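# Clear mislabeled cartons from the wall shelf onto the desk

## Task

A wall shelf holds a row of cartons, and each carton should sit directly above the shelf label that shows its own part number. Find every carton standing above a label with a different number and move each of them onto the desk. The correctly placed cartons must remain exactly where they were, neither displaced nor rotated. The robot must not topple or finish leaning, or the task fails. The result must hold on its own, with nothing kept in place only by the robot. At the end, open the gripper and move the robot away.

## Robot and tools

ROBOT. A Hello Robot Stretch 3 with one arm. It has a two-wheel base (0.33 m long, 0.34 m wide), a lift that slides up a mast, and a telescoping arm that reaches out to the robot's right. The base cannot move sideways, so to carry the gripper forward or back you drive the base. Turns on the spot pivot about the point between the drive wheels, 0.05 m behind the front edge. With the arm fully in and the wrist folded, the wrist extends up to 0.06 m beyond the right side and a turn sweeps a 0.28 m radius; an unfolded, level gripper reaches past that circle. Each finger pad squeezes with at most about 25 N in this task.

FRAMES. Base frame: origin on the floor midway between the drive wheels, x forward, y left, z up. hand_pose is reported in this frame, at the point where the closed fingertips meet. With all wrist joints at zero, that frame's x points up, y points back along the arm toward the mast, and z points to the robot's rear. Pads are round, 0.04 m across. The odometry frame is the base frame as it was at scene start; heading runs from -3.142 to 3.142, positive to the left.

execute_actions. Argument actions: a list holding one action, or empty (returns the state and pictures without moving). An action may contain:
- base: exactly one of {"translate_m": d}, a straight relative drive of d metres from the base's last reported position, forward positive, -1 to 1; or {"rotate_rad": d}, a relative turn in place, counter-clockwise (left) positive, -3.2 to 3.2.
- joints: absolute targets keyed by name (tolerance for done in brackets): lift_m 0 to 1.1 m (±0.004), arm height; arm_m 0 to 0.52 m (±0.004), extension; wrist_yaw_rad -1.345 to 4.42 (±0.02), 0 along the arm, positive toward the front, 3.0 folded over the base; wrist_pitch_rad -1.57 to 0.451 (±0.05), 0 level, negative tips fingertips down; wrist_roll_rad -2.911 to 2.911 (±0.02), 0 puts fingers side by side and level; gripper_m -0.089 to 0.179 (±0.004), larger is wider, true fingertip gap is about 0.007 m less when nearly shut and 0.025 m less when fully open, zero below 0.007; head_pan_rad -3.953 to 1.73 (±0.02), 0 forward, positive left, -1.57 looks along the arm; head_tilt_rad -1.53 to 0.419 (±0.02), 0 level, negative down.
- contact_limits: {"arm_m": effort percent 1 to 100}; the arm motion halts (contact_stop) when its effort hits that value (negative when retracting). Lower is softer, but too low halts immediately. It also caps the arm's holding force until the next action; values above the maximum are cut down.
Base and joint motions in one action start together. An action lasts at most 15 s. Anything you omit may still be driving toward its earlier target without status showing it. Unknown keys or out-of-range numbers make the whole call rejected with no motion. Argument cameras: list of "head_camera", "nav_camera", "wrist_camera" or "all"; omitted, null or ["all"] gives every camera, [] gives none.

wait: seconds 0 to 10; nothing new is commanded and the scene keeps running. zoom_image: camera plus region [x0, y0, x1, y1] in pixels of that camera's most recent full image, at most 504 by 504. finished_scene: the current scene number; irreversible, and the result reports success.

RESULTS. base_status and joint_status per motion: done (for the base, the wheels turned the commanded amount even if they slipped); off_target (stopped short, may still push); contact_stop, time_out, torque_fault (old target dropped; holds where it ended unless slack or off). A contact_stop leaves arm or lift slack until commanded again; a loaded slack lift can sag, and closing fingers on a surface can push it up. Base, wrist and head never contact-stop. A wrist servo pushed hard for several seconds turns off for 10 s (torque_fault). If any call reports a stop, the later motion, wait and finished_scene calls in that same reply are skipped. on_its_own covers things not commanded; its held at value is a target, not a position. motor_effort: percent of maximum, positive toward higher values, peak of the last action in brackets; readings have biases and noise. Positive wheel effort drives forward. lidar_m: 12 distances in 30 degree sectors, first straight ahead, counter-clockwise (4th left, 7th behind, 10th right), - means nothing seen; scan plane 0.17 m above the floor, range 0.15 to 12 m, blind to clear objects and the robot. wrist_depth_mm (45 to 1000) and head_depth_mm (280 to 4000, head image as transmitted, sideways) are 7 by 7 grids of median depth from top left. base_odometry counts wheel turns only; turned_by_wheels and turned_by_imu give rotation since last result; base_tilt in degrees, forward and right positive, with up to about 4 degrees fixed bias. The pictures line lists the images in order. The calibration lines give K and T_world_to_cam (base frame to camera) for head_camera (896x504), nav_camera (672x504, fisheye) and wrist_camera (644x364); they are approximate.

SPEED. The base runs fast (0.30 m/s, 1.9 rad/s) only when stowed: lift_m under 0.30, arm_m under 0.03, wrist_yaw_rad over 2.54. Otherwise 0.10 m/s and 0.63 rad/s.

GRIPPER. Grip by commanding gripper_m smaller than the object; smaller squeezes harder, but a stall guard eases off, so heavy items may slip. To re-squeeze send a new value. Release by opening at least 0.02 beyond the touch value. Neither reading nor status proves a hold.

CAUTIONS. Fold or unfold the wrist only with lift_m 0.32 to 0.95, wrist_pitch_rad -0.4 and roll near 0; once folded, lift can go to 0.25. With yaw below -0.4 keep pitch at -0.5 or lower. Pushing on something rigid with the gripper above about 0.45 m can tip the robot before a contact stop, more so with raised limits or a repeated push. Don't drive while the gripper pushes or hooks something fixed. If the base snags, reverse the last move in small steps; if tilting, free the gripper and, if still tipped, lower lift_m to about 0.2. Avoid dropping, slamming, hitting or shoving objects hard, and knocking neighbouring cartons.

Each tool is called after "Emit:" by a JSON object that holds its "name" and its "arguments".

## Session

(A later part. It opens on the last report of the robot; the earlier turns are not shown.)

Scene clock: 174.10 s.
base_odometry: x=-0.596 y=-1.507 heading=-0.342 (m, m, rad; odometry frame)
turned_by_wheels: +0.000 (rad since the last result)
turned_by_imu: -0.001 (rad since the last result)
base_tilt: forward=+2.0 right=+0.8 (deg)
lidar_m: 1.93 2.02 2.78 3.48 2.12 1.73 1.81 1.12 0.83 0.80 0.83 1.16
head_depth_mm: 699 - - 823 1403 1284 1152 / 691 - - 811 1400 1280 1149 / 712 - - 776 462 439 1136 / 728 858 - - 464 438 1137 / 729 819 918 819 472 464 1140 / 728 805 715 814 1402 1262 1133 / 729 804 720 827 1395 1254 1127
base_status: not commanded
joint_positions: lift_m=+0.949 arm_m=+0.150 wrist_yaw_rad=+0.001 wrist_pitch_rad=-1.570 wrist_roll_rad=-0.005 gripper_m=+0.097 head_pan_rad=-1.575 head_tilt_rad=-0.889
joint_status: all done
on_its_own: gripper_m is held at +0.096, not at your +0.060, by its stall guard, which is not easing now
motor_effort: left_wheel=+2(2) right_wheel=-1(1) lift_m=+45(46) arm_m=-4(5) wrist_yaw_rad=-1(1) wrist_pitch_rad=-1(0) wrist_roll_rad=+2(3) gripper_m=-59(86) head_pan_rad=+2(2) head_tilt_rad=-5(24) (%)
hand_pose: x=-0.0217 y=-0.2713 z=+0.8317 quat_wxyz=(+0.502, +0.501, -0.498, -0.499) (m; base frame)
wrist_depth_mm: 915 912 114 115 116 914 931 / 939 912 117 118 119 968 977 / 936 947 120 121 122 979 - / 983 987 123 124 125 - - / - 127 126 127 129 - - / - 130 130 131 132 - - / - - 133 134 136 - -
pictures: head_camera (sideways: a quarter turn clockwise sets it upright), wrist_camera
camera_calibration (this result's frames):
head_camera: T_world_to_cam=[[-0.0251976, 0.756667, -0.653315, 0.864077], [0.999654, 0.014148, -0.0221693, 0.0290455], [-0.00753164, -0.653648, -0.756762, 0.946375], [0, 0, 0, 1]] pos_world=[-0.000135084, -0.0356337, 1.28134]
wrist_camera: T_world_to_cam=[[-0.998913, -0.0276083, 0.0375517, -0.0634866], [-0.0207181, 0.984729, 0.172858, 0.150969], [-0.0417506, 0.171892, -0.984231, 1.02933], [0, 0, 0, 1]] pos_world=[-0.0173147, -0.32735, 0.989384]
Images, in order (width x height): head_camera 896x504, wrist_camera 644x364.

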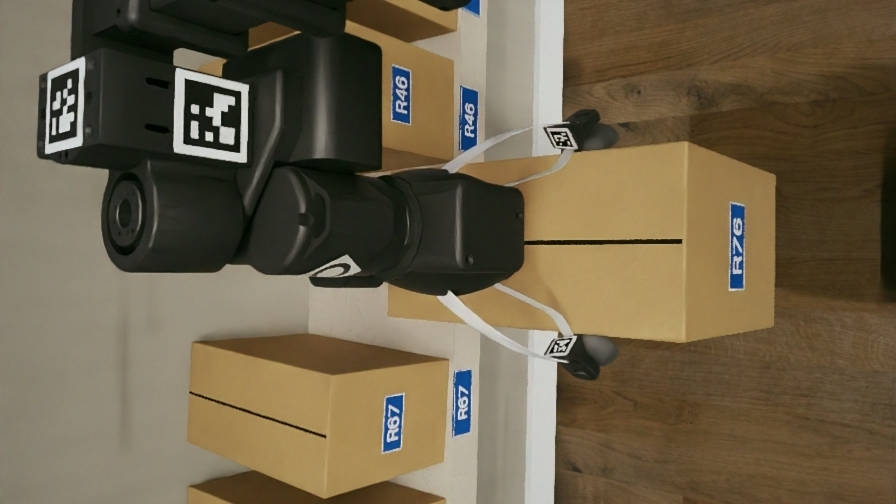

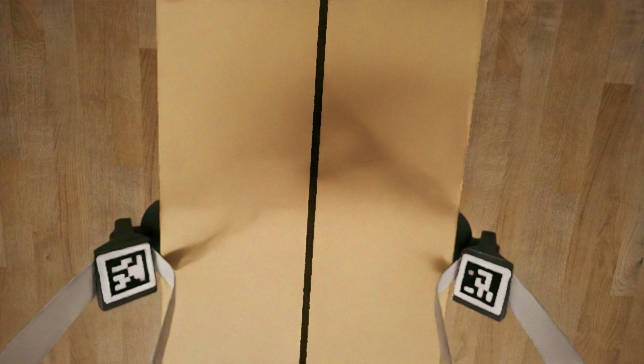

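Emit:
{"name": "execute_actions", "arguments": {"actions": [{"base":{"rotate_rad":1.555},"joints":{"arm_m":0.1,"head_pan_rad":0,"head_tilt_rad":-0.35}}], "cameras": ["head_camera","nav_camera"]}}

Emit:
{"name": "execute_actions", "arguments": {"actions": [{"base":{"translate_m":1.0},"joints":{"lift_m":1.09}}], "cameras": ["head_camera","wrist_camera"]}}

Scene clock: 201.73 s.
base_odometry: x=-0.596 y=-1.507 heading=+1.213 (m, m, rad; odometry frame)
turned_by_wheels: +1.555 (rad since the last result)
turned_by_imu: +1.574 (rad since the last result)
base_tilt: forward=+2.0 right=+0.8 (deg)
lidar_m: 3.50 2.11 1.73 1.81 1.14 0.84 0.80 0.83 1.14 1.93 2.00 2.73
head_depth_mm: 3489 3630 3984 3780 2559 1912 1526 / 3485 3660 3896 3854 2557 1918 1519 / 3502 3586 3926 3879 2527 1901 1525 / 3447 3627 3777 3779 2519 1899 1521 / 3434 3691 3799 3735 2476 1885 1507 / 3464 3647 3778 3706 2459 1885 1505 / 3413 3548 3829 3591 2487 1854 1493
base_status: done
joint_positions: lift_m=+0.949 arm_m=+0.100 wrist_yaw_rad=+0.001 wrist_pitch_rad=-1.570 wrist_roll_rad=-0.005 gripper_m=+0.097 head_pan_rad=-0.007 head_tilt_rad=-0.359
joint_status: all done
on_its_own: gripper_m is held at +0.096, not at your +0.060, by its stall guard, which is not easing now
motor_effort: left_wheel=-3(9) right_wheel=+4(8) lift_m=+46(46) arm_m=-3(3) wrist_yaw_rad=-1(1) wrist_pitch_rad=+0(0) wrist_roll_rad=+3(3) gripper_m=-61(59) head_pan_rad=+4(48) head_tilt_rad=+4(31) (%)
hand_pose: x=-0.0217 y=-0.2214 z=+0.8317 quat_wxyz=(+0.502, +0.501, -0.498, -0.499) (m; base frame)
wrist_depth_mm: 894 866 114 115 116 946 870 / 921 927 117 117 119 946 877 / 957 960 120 121 122 985 872 / 991 975 123 124 125 - 865 / - 127 127 127 129 - 856 / - 130 130 130 131 - 851 / - - 134 134 136 - 813
pictures: head_camera (sideways: a quarter turn clockwise sets it upright), nav_camera (sideways: a quarter turn counterclockwise sets it upright)
camera_calibration (this result's frames):
head_camera: T_world_to_cam=[[-0.323144, -0.0260686, -0.945991, 1.24749], [0.00245781, 0.999594, -0.0283854, 0.0432389], [0.946347, -0.0114976, -0.322949, 0.37616], [0, 0, 0, 1]] pos_world=[0.0470345, -0.00637606, 1.30282]
nav_camera: T_world_to_cam=[[0.315959, 0.0319794, 0.948234, -1.19505], [-0.0281074, -0.998678, 0.0430463, -0.00392147], [0.948356, -0.0402533, -0.314643, 0.365645], [0, 0, 0, 1]] pos_world=[0.0307154, 0.0490191, 1.2484]
Images, in order (width x height): head_camera 896x504, nav_camera 672x504.

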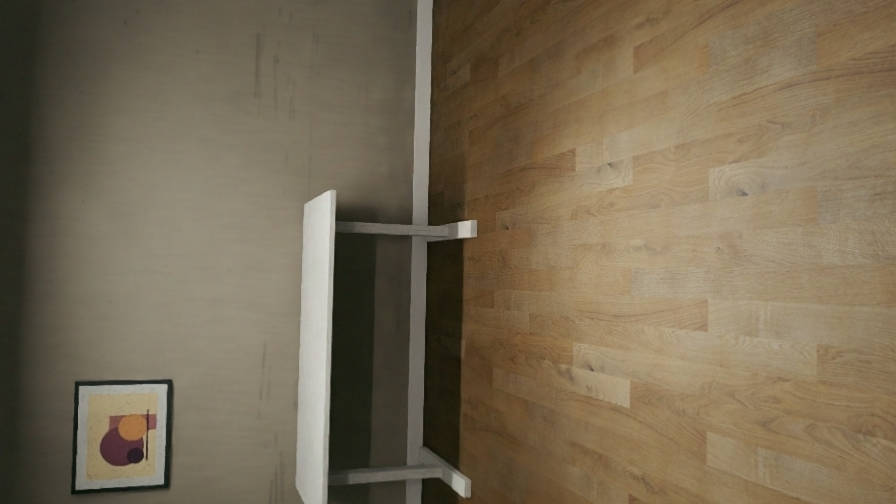

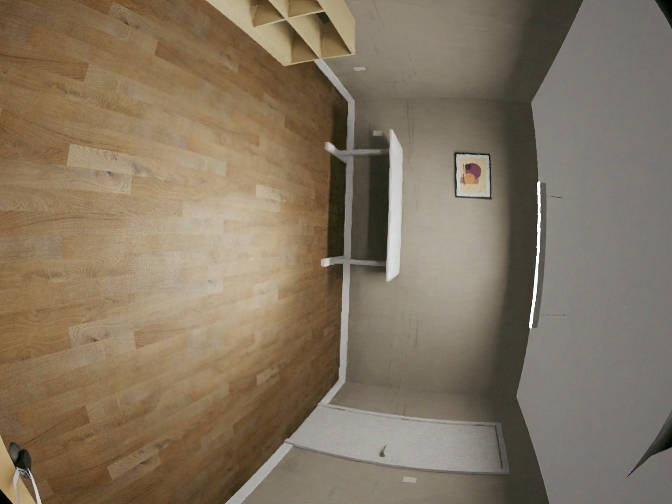

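Scene clock: 212.97 s.
base_odometry: x=-0.245 y=-0.571 heading=+1.212 (m, m, rad; odometry frame)
turned_by_wheels: +0.000 (rad since the last result)
turned_by_imu: +0.001 (rad since the last result)
base_tilt: forward=+2.1 right=+0.9 (deg)
lidar_m: 2.51 2.57 1.54 1.43 1.88 1.86 1.79 1.86 2.01 1.93 2.02 2.72
head_depth_mm: 2583 2753 2926 3096 2589 1923 1521 / 2555 2727 2890 3114 2528 1916 1525 / 2554 2732 2853 3031 2559 1895 1529 / 2559 2708 2841 3058 2519 1882 1503 / 2535 2731 2812 3027 2470 1895 1510 / 2556 2725 2789 3047 2474 1853 1499 / 2549 2729 2828 3040 2476 1864 1493
base_status: done
joint_positions: lift_m=+1.089 arm_m=+0.100 wrist_yaw_rad=+0.001 wrist_pitch_rad=-1.570 wrist_roll_rad=-0.005 gripper_m=+0.097 head_pan_rad=-0.007 head_tilt_rad=-0.359
joint_status: all done
on_its_own: gripper_m is held at +0.096, not at your +0.060, by its stall guard, which is not easing now
motor_effort: left_wheel=-3(5) right_wheel=+3(9) lift_m=+46(47) arm_m=-3(3) wrist_yaw_rad=-1(1) wrist_pitch_rad=-1(1) wrist_roll_rad=+3(3) gripper_m=-60(61) head_pan_rad=+4(4) head_tilt_rad=+4(5) (%)
hand_pose: x=-0.0217 y=-0.2213 z=+0.9717 quat_wxyz=(+0.502, +0.501, -0.498, -0.499) (m; base frame)
wrist_depth_mm: - - 114 115 116 - - / - - 117 118 118 - - / - - 120 121 122 - - / - - 123 124 125 - - / - 127 126 128 128 - - / - 130 129 130 132 - - / - - 133 134 136 - -
pictures: head_camera (sideways: a quarter turn clockwise sets it upright), wrist_camera
camera_calibration (this result's frames):
head_camera: T_world_to_cam=[[-0.323026, -0.0260695, -0.946031, 1.24754], [0.00246133, 0.999594, -0.0283859, 0.0432396], [0.946387, -0.0114979, -0.322831, 0.376006], [0, 0, 0, 1]] pos_world=[0.0470344, -0.00637605, 1.30283]
wrist_camera: T_world_to_cam=[[-0.998913, -0.0276251, 0.037552, -0.0673674], [-0.020735, 0.98473, 0.17285, 0.0775401], [-0.0417535, 0.171883, -0.984232, 1.15853], [0, 0, 0, 1]] pos_world=[-0.0173138, -0.277348, 1.12939]
Images, in order (width x height): head_camera 896x504, wrist_camera 644x364.

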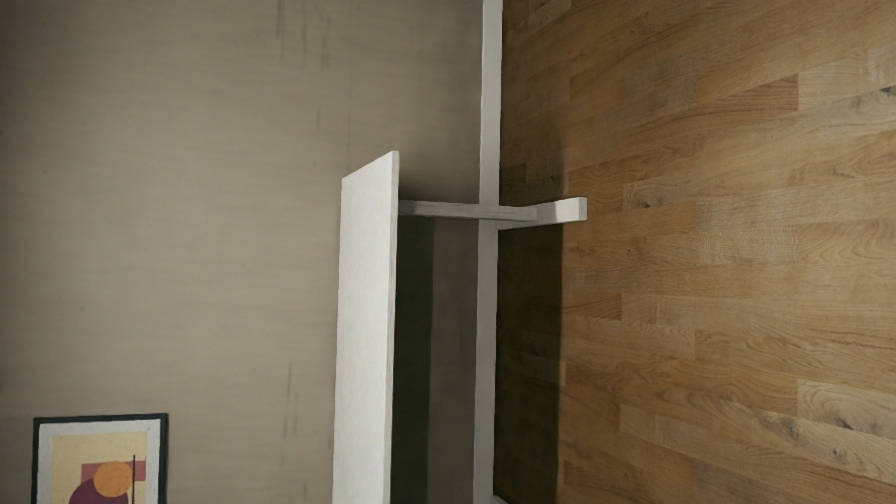

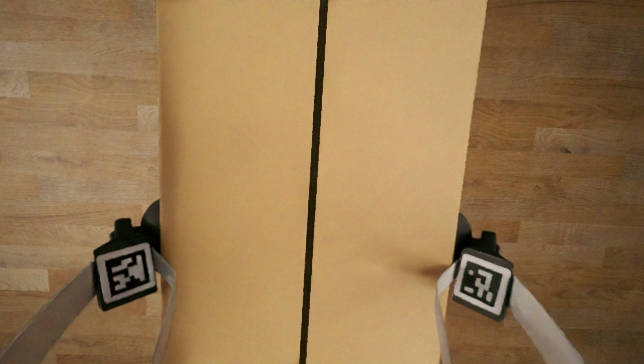

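Emit:
{"name": "execute_actions", "arguments": {"actions": [{"base":{"translate_m":1.0}}], "cameras": []}}

Emit:
{"name": "execute_actions", "arguments": {"actions": [{"base":{"translate_m":0.62},"joints":{"head_tilt_rad":-0.7}}], "cameras": ["head_camera"]}}

Emit:
{"name": "execute_actions", "arguments": {"actions": [{"base":{"rotate_rad":1.555},"joints":{"head_pan_rad":-1.57,"head_tilt_rad":-0.7}}], "cameras": ["head_camera","nav_camera"]}}

Scene clock: 229.17 s.
base_odometry: x=+0.105 y=+0.366 heading=+1.212 (m, m, rad; odometry frame)
turned_by_wheels: +0.000 (rad since the last result)
turned_by_imu: +0.000 (rad since the last result)
base_tilt: forward=+2.0 right=+0.9 (deg)
lidar_m: 1.52 1.79 1.88 1.44 1.48 2.59 2.79 2.74 2.02 1.94 1.99 2.02
head_depth_mm: 1705 1818 1914 2032 2194 1904 1527 / 1704 1811 1889 1981 2205 1926 1519 / 1698 1803 1898 1698 1687 1791 1523 / 1692 1805 1893 1691 2206 1887 1511 / 1686 1772 1898 1678 2151 1884 1503 / 1697 1792 1892 1658 2173 1872 1502 / 1669 1780 1899 1645 2156 1878 1495
base_status: done
joint_positions: lift_m=+1.089 arm_m=+0.100 wrist_yaw_rad=+0.001 wrist_pitch_rad=-1.570 wrist_roll_rad=-0.005 gripper_m=+0.097 head_pan_rad=-0.007 head_tilt_rad=-0.359
joint_status: not commanded
on_its_own: gripper_m is held at +0.096, not at your +0.060, by its stall guard, which is not easing now
motor_effort: left_wheel=-3(5) right_wheel=+4(9) lift_m=+46(46) arm_m=-3(3) wrist_yaw_rad=-1(1) wrist_pitch_rad=+0(0) wrist_roll_rad=+4(3) gripper_m=-60(60) head_pan_rad=+4(3) head_tilt_rad=+4(4) (%)
hand_pose: x=-0.0217 y=-0.2213 z=+0.9717 quat_wxyz=(+0.502, +0.501, -0.498, -0.499) (m; base frame)
wrist_depth_mm: - - 114 115 116 - - / - - 117 118 119 - - / - - 120 121 122 - - / - - 123 124 125 - - / - 127 126 127 128 - - / - 130 129 131 132 - - / - - 133 134 136 - -
pictures: none
No camera images: the call's "cameras" was empty. Leave "cameras" out to get every camera's image.

Scene clock: 236.60 s.
base_odometry: x=+0.323 y=+0.946 heading=+1.212 (m, m, rad; odometry frame)
turned_by_wheels: +0.000 (rad since the last result)
turned_by_imu: +0.000 (rad since the last result)
base_tilt: forward=+1.9 right=+0.9 (deg)
lidar_m: 0.98 1.33 1.30 1.64 1.49 2.17 3.38 2.74 2.01 1.92 1.89 0.92
head_depth_mm: 1158 1287 1236 907 806 1421 1230 / 1160 1298 1170 906 805 1410 1218 / 1155 1288 1162 903 797 1411 1221 / 1159 1287 1159 901 797 1401 1220 / 1152 1287 1149 890 794 1403 1213 / 1153 1280 1142 887 788 1404 1215 / 1150 1286 1133 883 1526 1392 1212
base_status: done
joint_positions: lift_m=+1.089 arm_m=+0.100 wrist_yaw_rad=+0.001 wrist_pitch_rad=-1.570 wrist_roll_rad=-0.005 gripper_m=+0.097 head_pan_rad=-0.007 head_tilt_rad=-0.691
joint_status: all done
on_its_own: gripper_m is held at +0.096, not at your +0.060, by its stall guard, which is not easing now
motor_effort: left_wheel=-3(4) right_wheel=+3(8) lift_m=+46(46) arm_m=-3(3) wrist_yaw_rad=-1(1) wrist_pitch_rad=-1(0) wrist_roll_rad=+4(3) gripper_m=-61(62) head_pan_rad=+4(4) head_tilt_rad=-4(24) (%)
hand_pose: x=-0.0217 y=-0.2213 z=+0.9717 quat_wxyz=(+0.502, +0.501, -0.498, -0.499) (m; base frame)
wrist_depth_mm: - - 114 115 116 - - / - - 117 118 119 - - / - - 120 121 122 - - / - - 123 124 125 - - / - 127 126 127 128 - - / - 130 130 130 132 - - / - - 133 135 135 - -
pictures: head_camera (sideways: a quarter turn clockwise sets it upright)
camera_calibration (this result's frames):
head_camera: T_world_to_cam=[[-0.613714, -0.0241197, -0.78916, 1.04471], [-0.00671058, 0.999657, -0.0253345, 0.0393113], [0.7895, -0.0102524, -0.613665, 0.755393], [0, 0, 0, 1]] pos_world=[0.0450325, -0.00635518, 1.289]
Images, in order (width x height): head_camera 896x504.

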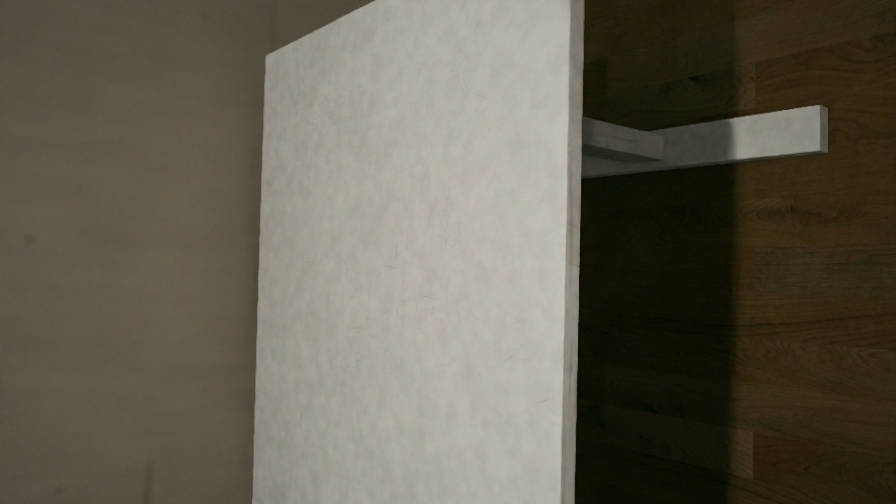

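Scene clock: 240.03 s.
base_odometry: x=+0.323 y=+0.946 heading=+2.767 (m, m, rad; odometry frame)
turned_by_wheels: +1.555 (rad since the last result)
turned_by_imu: +1.574 (rad since the last result)
base_tilt: forward=+1.9 right=+0.9 (deg)
lidar_m: 1.72 1.49 2.17 3.38 2.78 2.02 1.92 1.92 0.92 0.94 1.35 1.30
head_depth_mm: - - 1131 912 807 1398 1234 / - - 1127 912 767 308 - / - - - - 347 308 - / 1163 - - - 346 307 - / 1155 1301 1139 893 373 306 - / 1165 1282 1138 885 1540 1343 1213 / 1157 1289 1132 882 1523 1396 1207
base_status: done
joint_positions: lift_m=+1.089 arm_m=+0.100 wrist_yaw_rad=+0.001 wrist_pitch_rad=-1.570 wrist_roll_rad=-0.005 gripper_m=+0.097 head_pan_rad=-1.563 head_tilt_rad=-0.691
joint_status: all done
on_its_own: gripper_m is held at +0.096, not at your +0.060, by its stall guard, which is not easing now
motor_effort: left_wheel=-3(9) right_wheel=+4(10) lift_m=+46(46) arm_m=-3(3) wrist_yaw_rad=-1(1) wrist_pitch_rad=+0(0) wrist_roll_rad=+3(3) gripper_m=-61(60) head_pan_rad=-4(46) head_tilt_rad=-3(5) (%)
hand_pose: x=-0.0217 y=-0.2214 z=+0.9717 quat_wxyz=(+0.502, +0.501, -0.498, -0.499) (m; base frame)
wrist_depth_mm: - - 114 115 116 - - / - - 117 118 118 - - / - - 120 121 122 - - / - - 123 124 125 - - / - 127 126 127 128 - - / - 130 130 131 132 - - / - - 133 135 136 - -
pictures: head_camera (sideways: a quarter turn clockwise sets it upright), nav_camera (sideways: a quarter turn counterclockwise sets it upright)
camera_calibration (this result's frames):
head_camera: T_world_to_cam=[[-0.0331216, 0.613423, -0.78906, 1.04104], [0.99945, 0.0213795, -0.0253323, 0.0331708], [0.00133027, -0.789465, -0.613794, 0.760369], [0, 0, 0, 1]] pos_world=[0.000316666, -0.0390194, 1.28899]
nav_camera: T_world_to_cam=[[0.0389338, -0.607277, 0.793536, -0.99158], [-0.998867, -0.00189884, 0.047555, -0.00384992], [-0.0273723, -0.794488, -0.606663, 0.751574], [0, 0, 0, 1]] pos_world=[0.0553327, -0.00505502, 1.24299]
Images, in order (width x height): head_camera 896x504, nav_camera 672x504.

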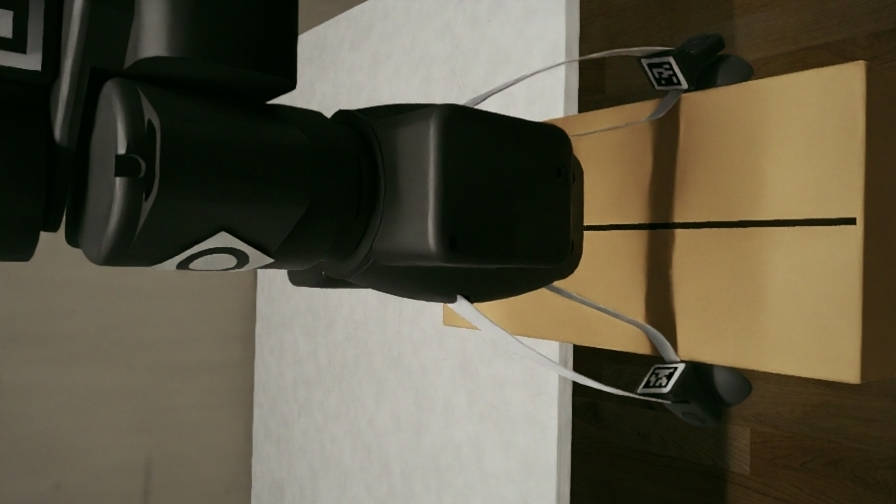

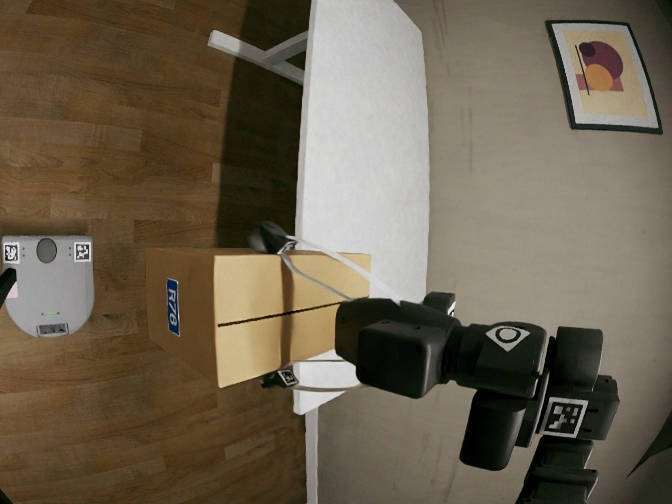

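Emit:
{"name": "execute_actions", "arguments": {"actions": [{"base":{"rotate_rad":-0.33}}], "cameras": []}}

Emit:
{"name": "execute_actions", "arguments": {"actions": [{"base":{"translate_m":0.62}}], "cameras": []}}

Emit:
{"name": "execute_actions", "arguments": {"actions": [{"base":{"rotate_rad":0.33}}], "cameras": []}}

Emit:
{"name": "execute_actions", "arguments": {"actions": [{"joints":{"arm_m":0.45,"head_tilt_rad":-0.8}}], "cameras": ["head_camera","nav_camera"]}}

Scene clock: 247.37 s.
base_odometry: x=+0.323 y=+0.946 heading=+2.437 (m, m, rad; odometry frame)
turned_by_wheels: -0.330 (rad since the last result)
turned_by_imu: -0.335 (rad since the last result)
base_tilt: forward=+1.9 right=+0.9 (deg)
lidar_m: 1.81 1.48 1.76 3.19 3.39 2.36 1.93 1.92 1.63 0.92 1.34 1.30
head_depth_mm: - - 1825 1992 1678 1393 1238 / - - 1759 1934 1595 309 - / - - - - 348 307 - / 1232 - - - 346 307 - / 1200 1336 1146 891 373 306 - / 1163 1291 1130 888 790 1358 1205 / 1123 1248 1124 884 765 1394 1205
base_status: done
joint_positions: lift_m=+1.089 arm_m=+0.100 wrist_yaw_rad=+0.001 wrist_pitch_rad=-1.570 wrist_roll_rad=-0.005 gripper_m=+0.097 head_pan_rad=-1.563 head_tilt_rad=-0.691
joint_status: not commanded
on_its_own: gripper_m is held at +0.096, not at your +0.060, by its stall guard, which is not easing now
motor_effort: left_wheel=+3(10) right_wheel=-3(7) lift_m=+45(46) arm_m=-3(3) wrist_yaw_rad=-1(1) wrist_pitch_rad=-1(0) wrist_roll_rad=+3(3) gripper_m=-60(60) head_pan_rad=-4(4) head_tilt_rad=-4(4) (%)
hand_pose: x=-0.0217 y=-0.2213 z=+0.9717 quat_wxyz=(+0.502, +0.501, -0.498, -0.499) (m; base frame)
wrist_depth_mm: - - 114 115 116 - - / - - 117 118 119 - - / - - 120 121 122 - - / - - 123 124 125 - - / - 127 126 127 129 - - / - 130 130 131 132 - - / - - 133 135 136 - -
pictures: none
No camera images: the call's "cameras" was empty. Leave "cameras" out to get every camera's image.

Scene clock: 254.80 s.
base_odometry: x=-0.149 y=+1.348 heading=+2.437 (m, m, rad; odometry frame)
turned_by_wheels: +0.000 (rad since the last result)
turned_by_imu: +0.001 (rad since the last result)
base_tilt: forward=+2.0 right=+0.8 (deg)
lidar_m: 1.23 1.22 1.05 1.51 3.58 3.02 2.52 2.50 1.07 1.14 0.83 0.78
head_depth_mm: - - 1139 911 745 1393 1230 / - - 1126 909 708 309 - / - - - - 347 308 - / 1032 - - - 346 307 - / 1014 1128 1146 893 373 305 - / 979 1087 1137 888 726 601 1212 / 948 1055 1126 883 727 614 1182
base_status: done
joint_positions: lift_m=+1.089 arm_m=+0.100 wrist_yaw_rad=+0.001 wrist_pitch_rad=-1.570 wrist_roll_rad=-0.005 gripper_m=+0.097 head_pan_rad=-1.563 head_tilt_rad=-0.691
joint_status: not commanded
on_its_own: gripper_m is held at +0.096, not at your +0.060, by its stall guard, which is not easing now
motor_effort: left_wheel=+3(11) right_wheel=-3(4) lift_m=+46(46) arm_m=-3(3) wrist_yaw_rad=-1(1) wrist_pitch_rad=+0(0) wrist_roll_rad=+3(4) gripper_m=-61(60) head_pan_rad=-4(5) head_tilt_rad=-4(4) (%)
hand_pose: x=-0.0217 y=-0.2213 z=+0.9717 quat_wxyz=(+0.502, +0.501, -0.498, -0.499) (m; base frame)
wrist_depth_mm: 372 376 114 115 116 - - / 378 386 117 118 119 - - / - - 120 121 122 - - / - - 123 124 125 - - / - 127 126 127 128 - - / - 130 129 131 132 - - / - - 133 134 136 - -
pictures: none
No camera images: the call's "cameras" was empty. Leave "cameras" out to get every camera's image.

Scene clock: 256.63 s.
base_odometry: x=-0.149 y=+1.348 heading=+2.767 (m, m, rad; odometry frame)
turned_by_wheels: +0.330 (rad since the last result)
turned_by_imu: +0.334 (rad since the last result)
base_tilt: forward=+2.0 right=+0.8 (deg)
lidar_m: 1.22 1.06 1.50 3.58 3.59 2.62 2.51 1.07 1.18 1.14 0.78 1.27
head_depth_mm: - - 1125 911 745 644 1230 / - - 1122 907 704 308 - / - - - - 347 307 - / 981 - - - 345 307 - / 979 1098 1144 889 374 306 - / 975 1089 1138 887 731 643 1214 / 976 1088 1126 880 725 627 1198
base_status: done
joint_positions: lift_m=+1.089 arm_m=+0.100 wrist_yaw_rad=+0.001 wrist_pitch_rad=-1.570 wrist_roll_rad=-0.005 gripper_m=+0.097 head_pan_rad=-1.563 head_tilt_rad=-0.691
joint_status: not commanded
on_its_own: gripper_m is held at +0.096, not at your +0.060, by its stall guard, which is not easing now
motor_effort: left_wheel=-3(9) right_wheel=+3(9) lift_m=+46(45) arm_m=-3(3) wrist_yaw_rad=-1(1) wrist_pitch_rad=+0(1) wrist_roll_rad=+3(3) gripper_m=-60(61) head_pan_rad=-5(4) head_tilt_rad=-4(4) (%)
hand_pose: x=-0.0217 y=-0.2213 z=+0.9717 quat_wxyz=(+0.502, +0.501, -0.498, -0.499) (m; base frame)
wrist_depth_mm: 370 371 114 115 116 384 391 / - - 117 118 119 393 399 / - - 120 121 122 - - / - - 123 124 125 - - / - 127 126 127 128 - - / - 130 130 131 132 - - / - - 133 135 135 - -
pictures: none
No camera images: the call's "cameras" was empty. Leave "cameras" out to get every camera's image.

Scene clock: 260.43 s.
base_odometry: x=-0.149 y=+1.348 heading=+2.767 (m, m, rad; odometry frame)
turned_by_wheels: +0.000 (rad since the last result)
turned_by_imu: -0.001 (rad since the last result)
base_tilt: forward=+2.0 right=+0.8 (deg)
lidar_m: 1.23 1.06 1.50 3.58 3.59 2.63 2.51 1.07 1.18 1.14 0.78 1.27
head_depth_mm: 1005 1147 993 810 684 1295 1190 / 1014 1131 982 805 680 1293 1176 / 1002 671 552 762 676 1288 1183 / - 621 541 634 679 1281 1168 / 1006 1095 884 759 673 1301 1166 / 1004 1111 964 788 670 1296 1166 / 1001 1114 958 787 668 1279 1163
base_status: not commanded
joint_positions: lift_m=+1.089 arm_m=+0.450 wrist_yaw_rad=+0.001 wrist_pitch_rad=-1.570 wrist_roll_rad=-0.005 gripper_m=+0.097 head_pan_rad=-1.563 head_tilt_rad=-0.790
joint_status: all done
on_its_own: gripper_m is held at +0.096, not at your +0.060, by its stall guard, which is not easing now
motor_effort: left_wheel=-3(3) right_wheel=+4(3) lift_m=+46(45) arm_m=+4(4) wrist_yaw_rad=-1(2) wrist_pitch_rad=-1(1) wrist_roll_rad=+3(4) gripper_m=-60(59) head_pan_rad=-4(5) head_tilt_rad=-5(17) (%)
hand_pose: x=-0.0217 y=-0.5708 z=+0.9717 quat_wxyz=(+0.502, +0.501, -0.498, -0.499) (m; base frame)
wrist_depth_mm: 373 375 114 115 116 383 389 / 381 379 117 118 119 397 403 / 395 391 120 121 122 408 413 / 404 406 123 124 125 413 422 / 413 127 126 127 128 434 437 / 423 130 129 131 132 445 453 / - - 133 135 136 - -
pictures: head_camera (sideways: a quarter turn clockwise sets it upright), nav_camera (sideways: a quarter turn counterclockwise sets it upright)
camera_calibration (this result's frames):
head_camera: T_world_to_cam=[[-0.0335821, 0.688341, -0.72461, 0.957034], [0.999436, 0.0236375, -0.0238646, 0.0312569], [0.000700978, -0.725002, -0.688746, 0.857869], [0, 0, 0, 1]] pos_world=[0.000298594, -0.0375479, 1.28508]
nav_camera: T_world_to_cam=[[0.039399, -0.682668, 0.729666, -0.908334], [-0.998831, -0.00644632, 0.0479017, -0.00429533], [-0.0279973, -0.730701, -0.682124, 0.849736], [0, 0, 0, 1]] pos_world=[0.0552874, 0.000784925, 1.24261]
Images, in order (width x height): head_camera 896x504, nav_camera 672x504.

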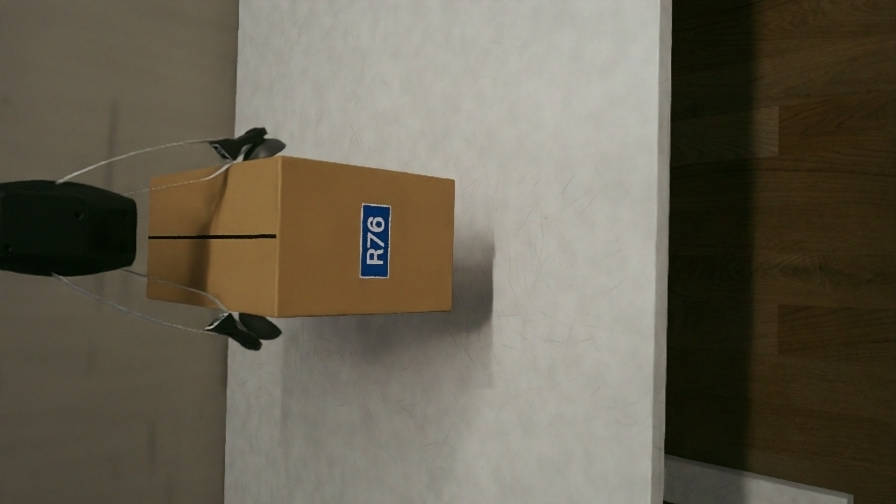

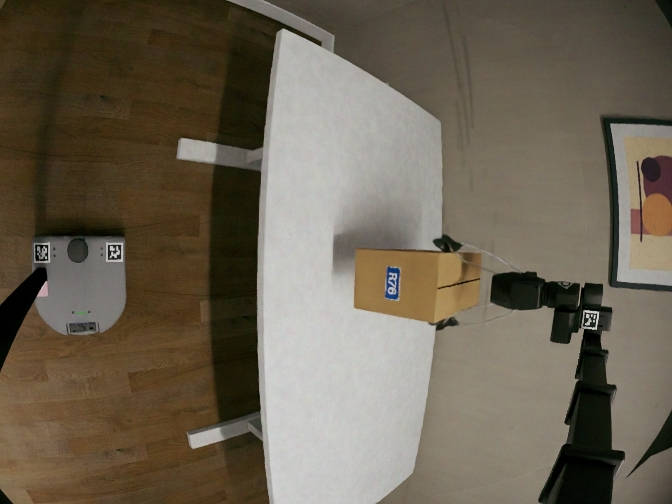

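Emit:
{"name": "execute_actions", "arguments": {"actions": [{"joints":{"lift_m":1.04}}], "cameras": ["head_camera"]}}

Emit:
{"name": "execute_actions", "arguments": {"actions": [{"joints":{"lift_m":1.02}}], "cameras": ["head_camera"]}}

Scene clock: 266.33 s.
base_odometry: x=-0.149 y=+1.348 heading=+2.767 (m, m, rad; odometry frame)
turned_by_wheels: +0.000 (rad since the last result)
turned_by_imu: -0.001 (rad since the last result)
base_tilt: forward=+2.0 right=+0.9 (deg)
lidar_m: 1.22 1.06 1.49 3.57 3.56 2.62 2.51 1.07 1.18 1.14 0.78 1.27
head_depth_mm: 1006 1140 995 810 682 1297 1182 / 1011 1133 985 806 679 1295 1179 / 1024 1113 583 743 678 1289 1175 / 989 678 576 635 674 1285 1173 / 1007 1115 888 752 672 1300 1167 / 1001 1114 958 788 669 1294 1163 / 1006 1116 957 787 666 1284 1153
base_status: not commanded
joint_positions: lift_m=+1.041 arm_m=+0.450 wrist_yaw_rad=+0.001 wrist_pitch_rad=-1.570 wrist_roll_rad=-0.005 gripper_m=+0.097 head_pan_rad=-1.563 head_tilt_rad=-0.790
joint_status: all done
on_its_own: gripper_m is held at +0.096, not at your +0.060, by its stall guard, which is not easing now
motor_effort: left_wheel=-2(3) right_wheel=+3(3) lift_m=+13(44) arm_m=+4(3) wrist_yaw_rad=-1(1) wrist_pitch_rad=-1(1) wrist_roll_rad=+3(4) gripper_m=-60(61) head_pan_rad=-4(4) head_tilt_rad=-5(4) (%)
hand_pose: x=-0.0217 y=-0.5708 z=+0.9232 quat_wxyz=(+0.502, +0.501, -0.498, -0.499) (m; base frame)
wrist_depth_mm: 328 330 114 115 116 336 339 / 337 337 117 118 119 352 352 / 345 344 120 121 122 359 366 / 358 354 123 124 124 372 376 / 364 127 126 128 128 381 388 / 378 130 129 131 132 394 399 / 386 391 133 135 135 407 411
pictures: head_camera (sideways: a quarter turn clockwise sets it upright)
camera_calibration (this result's frames):
head_camera: T_world_to_cam=[[-0.0335821, 0.688341, -0.72461, 0.957034], [0.999436, 0.0236374, -0.0238646, 0.0312569], [0.000700979, -0.725002, -0.688746, 0.857868], [0, 0, 0, 1]] pos_world=[0.000298594, -0.0375479, 1.28508]
Images, in order (width x height): head_camera 896x504.

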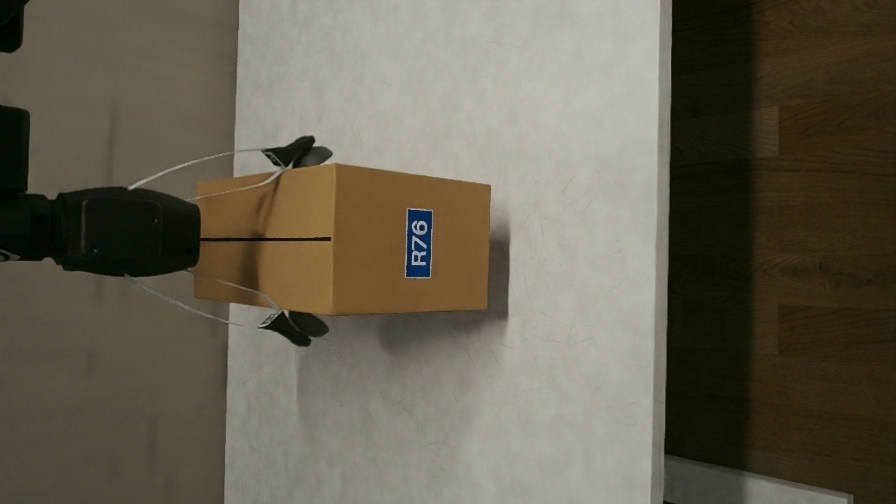

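Scene clock: 267.27 s.
base_odometry: x=-0.149 y=+1.348 heading=+2.767 (m, m, rad; odometry frame)
turned_by_wheels: +0.000 (rad since the last result)
turned_by_imu: +0.000 (rad since the last result)
base_tilt: forward=+2.1 right=+0.7 (deg)
lidar_m: 1.22 1.06 1.50 3.59 3.62 2.61 2.51 1.08 1.18 1.14 0.78 1.27
head_depth_mm: 1042 1136 997 811 685 1295 1190 / 1017 1139 987 806 679 1296 1179 / 1020 1124 621 686 679 1277 1180 / 997 717 598 639 675 1271 1177 / 1007 1114 914 753 675 1301 1168 / 1005 1117 965 793 670 1295 1167 / 1000 1118 963 786 667 1277 1161
base_status: not commanded
joint_positions: lift_m=+1.021 arm_m=+0.450 wrist_yaw_rad=+0.001 wrist_pitch_rad=-1.570 wrist_roll_rad=-0.005 gripper_m=+0.097 head_pan_rad=-1.563 head_tilt_rad=-0.790
joint_status: all done
on_its_own: gripper_m is held at +0.096, not at your +0.060, by its stall guard, which is not easing now
motor_effort: left_wheel=-3(3) right_wheel=+3(3) lift_m=+13(12) arm_m=+4(3) wrist_yaw_rad=-1(1) wrist_pitch_rad=+0(1) wrist_roll_rad=+3(4) gripper_m=-61(61) head_pan_rad=-5(5) head_tilt_rad=-5(4) (%)
hand_pose: x=-0.0217 y=-0.5708 z=+0.9032 quat_wxyz=(+0.502, +0.501, -0.498, -0.499) (m; base frame)
wrist_depth_mm: 310 310 114 115 116 318 323 / 321 316 117 118 119 326 330 / 323 325 120 121 122 340 342 / 336 339 123 124 125 349 351 / 346 127 126 127 128 355 361 / 352 130 130 131 132 369 375 / 370 369 133 135 136 385 392
pictures: head_camera (sideways: a quarter turn clockwise sets it upright)
camera_calibration (this result's frames):
head_camera: T_world_to_cam=[[-0.0335821, 0.688341, -0.72461, 0.957034], [0.999436, 0.0236376, -0.0238646, 0.0312569], [0.000701065, -0.725002, -0.688746, 0.857869], [0, 0, 0, 1]] pos_world=[0.000298598, -0.0375479, 1.28508]
Images, in order (width x height): head_camera 896x504.

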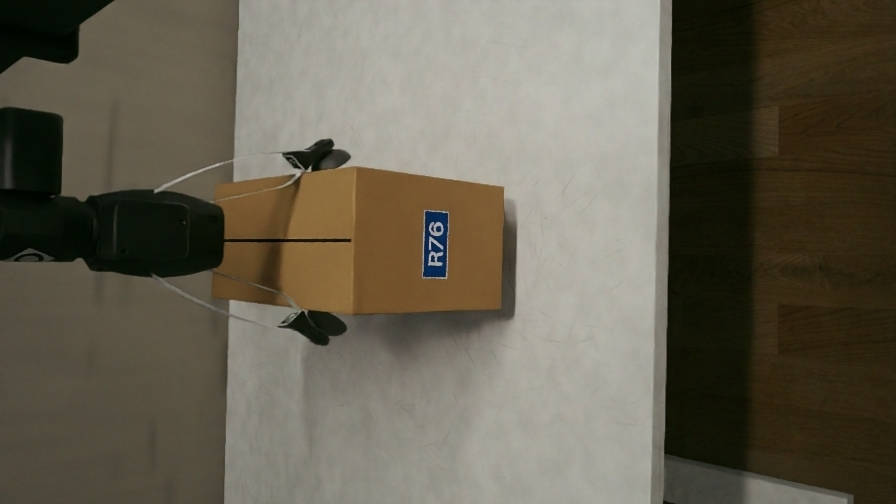

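Emit:
{"name": "execute_actions", "arguments": {"actions": [{"joints":{"lift_m":1.0}}], "cameras": ["head_camera"]}}

Emit:
{"name": "execute_actions", "arguments": {"actions": [{"joints":{"lift_m":0.99}}], "cameras": ["head_camera"]}}

Scene clock: 272.00 s.
base_odometry: x=-0.149 y=+1.348 heading=+2.767 (m, m, rad; odometry frame)
turned_by_wheels: +0.000 (rad since the last result)
turned_by_imu: -0.001 (rad since the last result)
base_tilt: forward=+1.9 right=+0.8 (deg)
lidar_m: 1.22 1.05 1.50 3.58 3.57 2.63 2.50 1.07 1.18 1.13 0.78 1.28
head_depth_mm: - 1143 993 808 681 1297 1186 / 1035 1128 988 807 680 1296 1173 / - 1120 681 685 679 1288 1178 / 1003 1099 633 638 675 1289 1177 / 1005 1114 911 754 671 1300 1170 / 1009 1119 963 790 670 1300 1164 / 999 1114 957 785 667 1274 1155
base_status: not commanded
joint_positions: lift_m=+1.001 arm_m=+0.450 wrist_yaw_rad=+0.001 wrist_pitch_rad=-1.570 wrist_roll_rad=-0.005 gripper_m=+0.097 head_pan_rad=-1.563 head_tilt_rad=-0.790
joint_status: all done
on_its_own: gripper_m is held at +0.096, not at your +0.060, by its stall guard, which is not easing now
motor_effort: left_wheel=-3(3) right_wheel=+3(3) lift_m=+13(13) arm_m=+3(3) wrist_yaw_rad=-1(1) wrist_pitch_rad=-1(1) wrist_roll_rad=+4(3) gripper_m=-60(61) head_pan_rad=-2(5) head_tilt_rad=-4(5) (%)
hand_pose: x=-0.0217 y=-0.5708 z=+0.8832 quat_wxyz=(+0.502, +0.501, -0.498, -0.499) (m; base frame)
wrist_depth_mm: 291 292 114 115 116 299 305 / 299 299 117 118 119 310 312 / 309 307 120 121 122 319 324 / 315 315 123 124 125 327 330 / 324 127 127 128 128 340 343 / 330 130 130 131 132 349 351 / 344 350 133 134 136 362 371
pictures: head_camera (sideways: a quarter turn clockwise sets it upright)
camera_calibration (this result's frames):
head_camera: T_world_to_cam=[[-0.0335821, 0.688341, -0.72461, 0.957034], [0.999436, 0.0236376, -0.0238646, 0.0312569], [0.000701065, -0.725002, -0.688746, 0.857868], [0, 0, 0, 1]] pos_world=[0.000298598, -0.0375479, 1.28508]
Images, in order (width x height): head_camera 896x504.

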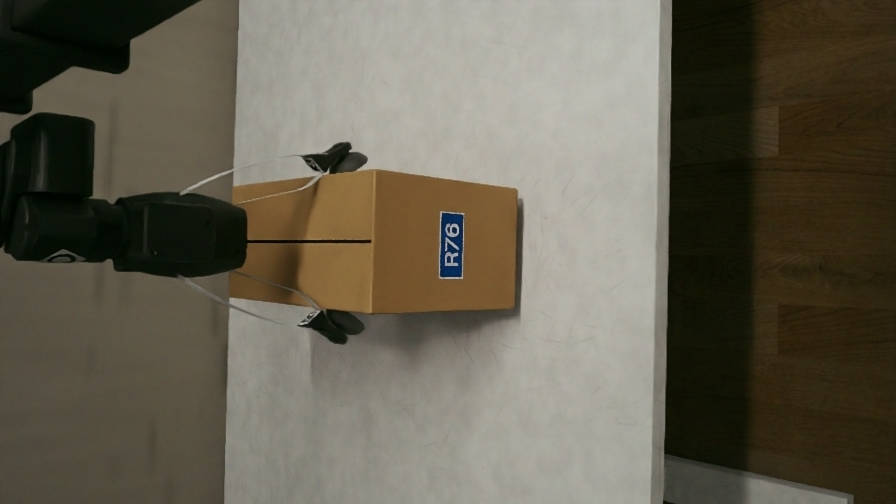

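Scene clock: 272.73 s.
base_odometry: x=-0.149 y=+1.348 heading=+2.767 (m, m, rad; odometry frame)
turned_by_wheels: +0.000 (rad since the last result)
turned_by_imu: +0.000 (rad since the last result)
base_tilt: forward=+2.1 right=+0.9 (deg)
lidar_m: 1.22 1.05 1.50 3.57 3.58 2.62 2.50 1.07 1.18 1.13 0.78 1.28
head_depth_mm: - 1136 996 808 681 1288 1180 / 1036 1136 988 806 680 1284 1184 / - 1125 678 687 677 1290 1172 / 1005 - 651 636 676 1279 1175 / 1007 1120 969 753 673 1304 1169 / 1005 1115 959 789 672 1294 1165 / 1002 1116 961 786 665 1281 1156
base_status: not commanded
joint_positions: lift_m=+0.991 arm_m=+0.450 wrist_yaw_rad=+0.001 wrist_pitch_rad=-1.570 wrist_roll_rad=-0.005 gripper_m=+0.097 head_pan_rad=-1.563 head_tilt_rad=-0.790
joint_status: all done
on_its_own: gripper_m is held at +0.096, not at your +0.060, by its stall guard, which is not easing now
motor_effort: left_wheel=-2(2) right_wheel=+3(3) lift_m=+13(14) arm_m=+4(3) wrist_yaw_rad=+0(2) wrist_pitch_rad=+0(1) wrist_roll_rad=+3(3) gripper_m=-60(60) head_pan_rad=-4(4) head_tilt_rad=-5(4) (%)
hand_pose: x=-0.0217 y=-0.5708 z=+0.8732 quat_wxyz=(+0.502, +0.501, -0.498, -0.499) (m; base frame)
wrist_depth_mm: 282 281 114 115 116 292 295 / 290 291 117 118 119 299 303 / 296 298 120 121 122 310 315 / 305 307 123 124 125 319 323 / 317 127 126 127 128 328 331 / 322 130 129 131 132 337 343 / 334 337 133 134 136 348 355
pictures: head_camera (sideways: a quarter turn clockwise sets it upright)
camera_calibration (this result's frames):
head_camera: T_world_to_cam=[[-0.0335821, 0.688341, -0.72461, 0.957034], [0.999436, 0.0236376, -0.0238646, 0.0312569], [0.000701066, -0.725002, -0.688746, 0.857868], [0, 0, 0, 1]] pos_world=[0.000298598, -0.0375479, 1.28508]
Images, in order (width x height): head_camera 896x504.

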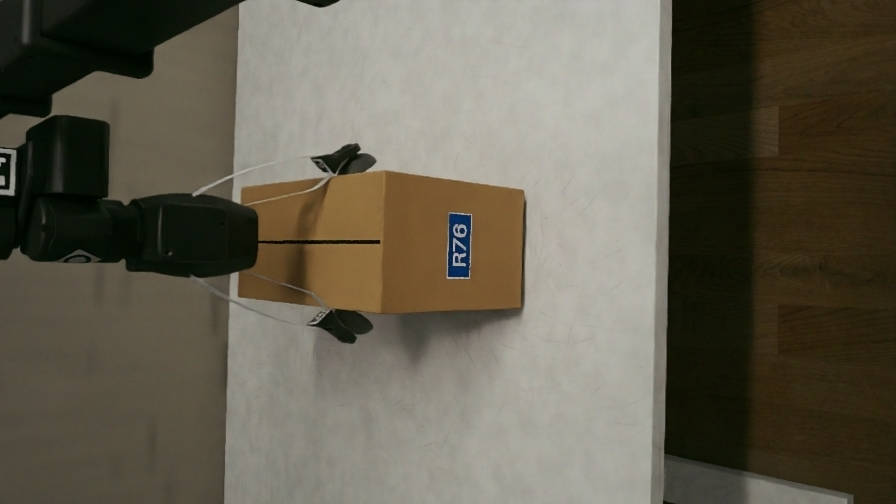

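Nearly touching.

Emit:
{"name": "execute_actions", "arguments": {"actions": [{"joints":{"lift_m":0.98}}], "cameras": []}}

Emit:
{"name": "execute_actions", "arguments": {"actions": [{"joints":{"lift_m":0.972}}], "cameras": ["head_camera"]}}

Scene clock: 275.77 s.
base_odometry: x=-0.149 y=+1.348 heading=+2.767 (m, m, rad; odometry frame)
turned_by_wheels: +0.000 (rad since the last result)
turned_by_imu: -0.001 (rad since the last result)
base_tilt: forward=+1.9 right=+0.8 (deg)
lidar_m: 1.22 1.05 1.50 3.59 3.60 2.61 2.51 1.07 1.18 1.14 0.78 1.27
head_depth_mm: - 1146 990 811 683 1288 1177 / 1036 1131 988 808 681 1296 1175 / - 1119 713 693 680 1287 1180 / 1003 - 663 637 674 1284 1168 / 1005 1122 969 752 673 1291 1165 / 1003 1116 965 791 672 1306 1162 / 997 1115 959 789 667 1289 1156
base_status: not commanded
joint_positions: lift_m=+0.981 arm_m=+0.450 wrist_yaw_rad=+0.001 wrist_pitch_rad=-1.571 wrist_roll_rad=-0.005 gripper_m=+0.097 head_pan_rad=-1.563 head_tilt_rad=-0.790
joint_status: all done
on_its_own: gripper_m is held at +0.096, not at your +0.060, by its stall guard, which is not easing now
motor_effort: left_wheel=-3(3) right_wheel=+5(5) lift_m=+5(13) arm_m=+3(3) wrist_yaw_rad=-1(1) wrist_pitch_rad=+0(0) wrist_roll_rad=+3(3) gripper_m=-60(61) head_pan_rad=-5(4) head_tilt_rad=-4(5) (%)
hand_pose: x=-0.0217 y=-0.5705 z=+0.8636 quat_wxyz=(+0.501, +0.501, -0.498, -0.499) (m; base frame)
wrist_depth_mm: 275 274 112 113 114 284 288 / 281 282 115 116 117 290 294 / 290 290 118 119 120 300 303 / 298 300 122 123 124 311 312 / 306 127 125 126 128 318 323 / 313 130 129 131 131 332 333 / 328 330 134 134 136 341 340
pictures: none
No camera images: the call's "cameras" was empty. Leave "cameras" out to get every camera's image.

Scene clock: 276.23 s.
base_odometry: x=-0.149 y=+1.348 heading=+2.767 (m, m, rad; odometry frame)
turned_by_wheels: +0.000 (rad since the last result)
turned_by_imu: +0.000 (rad since the last result)
base_tilt: forward=+2.0 right=+0.9 (deg)
lidar_m: 1.22 1.06 1.49 3.58 3.57 2.62 2.50 1.07 1.18 1.13 0.78 1.27
head_depth_mm: - 1140 995 808 685 1295 1186 / 1033 1136 990 807 682 1290 1172 / - 1129 714 692 679 1285 1178 / 1006 - 663 639 674 1281 1170 / 1004 1116 952 755 674 1299 1173 / 1002 1115 964 790 667 1299 1164 / 998 1118 961 787 668 1277 1160
base_status: not commanded
joint_positions: lift_m=+0.980 arm_m=+0.450 wrist_yaw_rad=+0.001 wrist_pitch_rad=-1.572 wrist_roll_rad=-0.005 gripper_m=+0.097 head_pan_rad=-1.563 head_tilt_rad=-0.790
joint_status: lift_m contact_stop (moved -0.001 of -0.009)
on_its_own: gripper_m is held at +0.096, not at your +0.060, by its stall guard, which is not easing now; lift_m is slack since a contact_stop, until your next command for it (your +0.972 is given up)
motor_effort: left_wheel=-4(4) right_wheel=+5(5) lift_m=+29(27) arm_m=+3(3) wrist_yaw_rad=-1(0) wrist_pitch_rad=+0(0) wrist_roll_rad=+3(3) gripper_m=-61(61) head_pan_rad=-5(4) head_tilt_rad=-4(5) (%)
hand_pose: x=-0.0217 y=-0.5703 z=+0.8627 quat_wxyz=(+0.501, +0.502, -0.498, -0.499) (m; base frame)
wrist_depth_mm: 274 275 112 113 114 287 289 / 282 281 115 116 117 293 296 / 291 289 118 119 120 300 305 / 297 299 122 122 123 307 315 / 308 126 125 126 127 318 324 / 315 129 128 130 132 329 333 / 322 326 133 134 136 341 343
pictures: head_camera (sideways: a quarter turn clockwise sets it upright)
camera_calibration (this result's frames):
head_camera: T_world_to_cam=[[-0.0335819, 0.688341, -0.72461, 0.957034], [0.999436, 0.0236372, -0.0238646, 0.0312569], [0.000700806, -0.725002, -0.688746, 0.857868], [0, 0, 0, 1]] pos_world=[0.000298585, -0.0375479, 1.28508]
Images, in order (width x height): head_camera 896x504.

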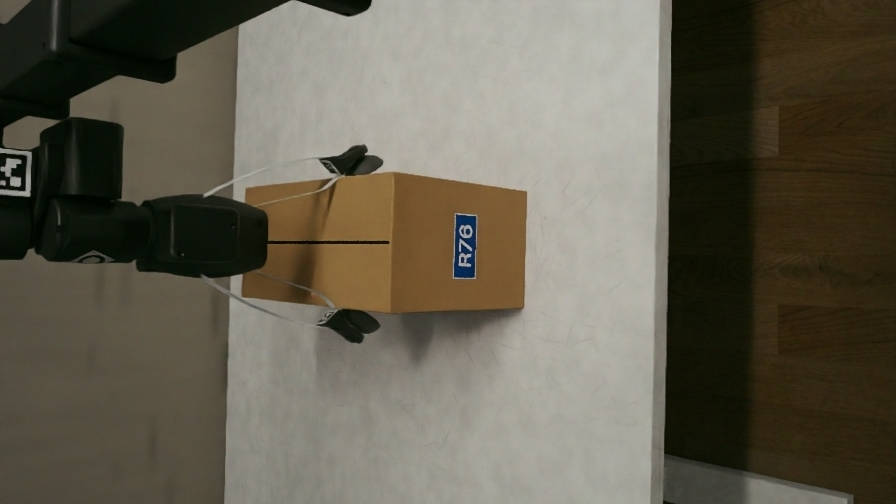

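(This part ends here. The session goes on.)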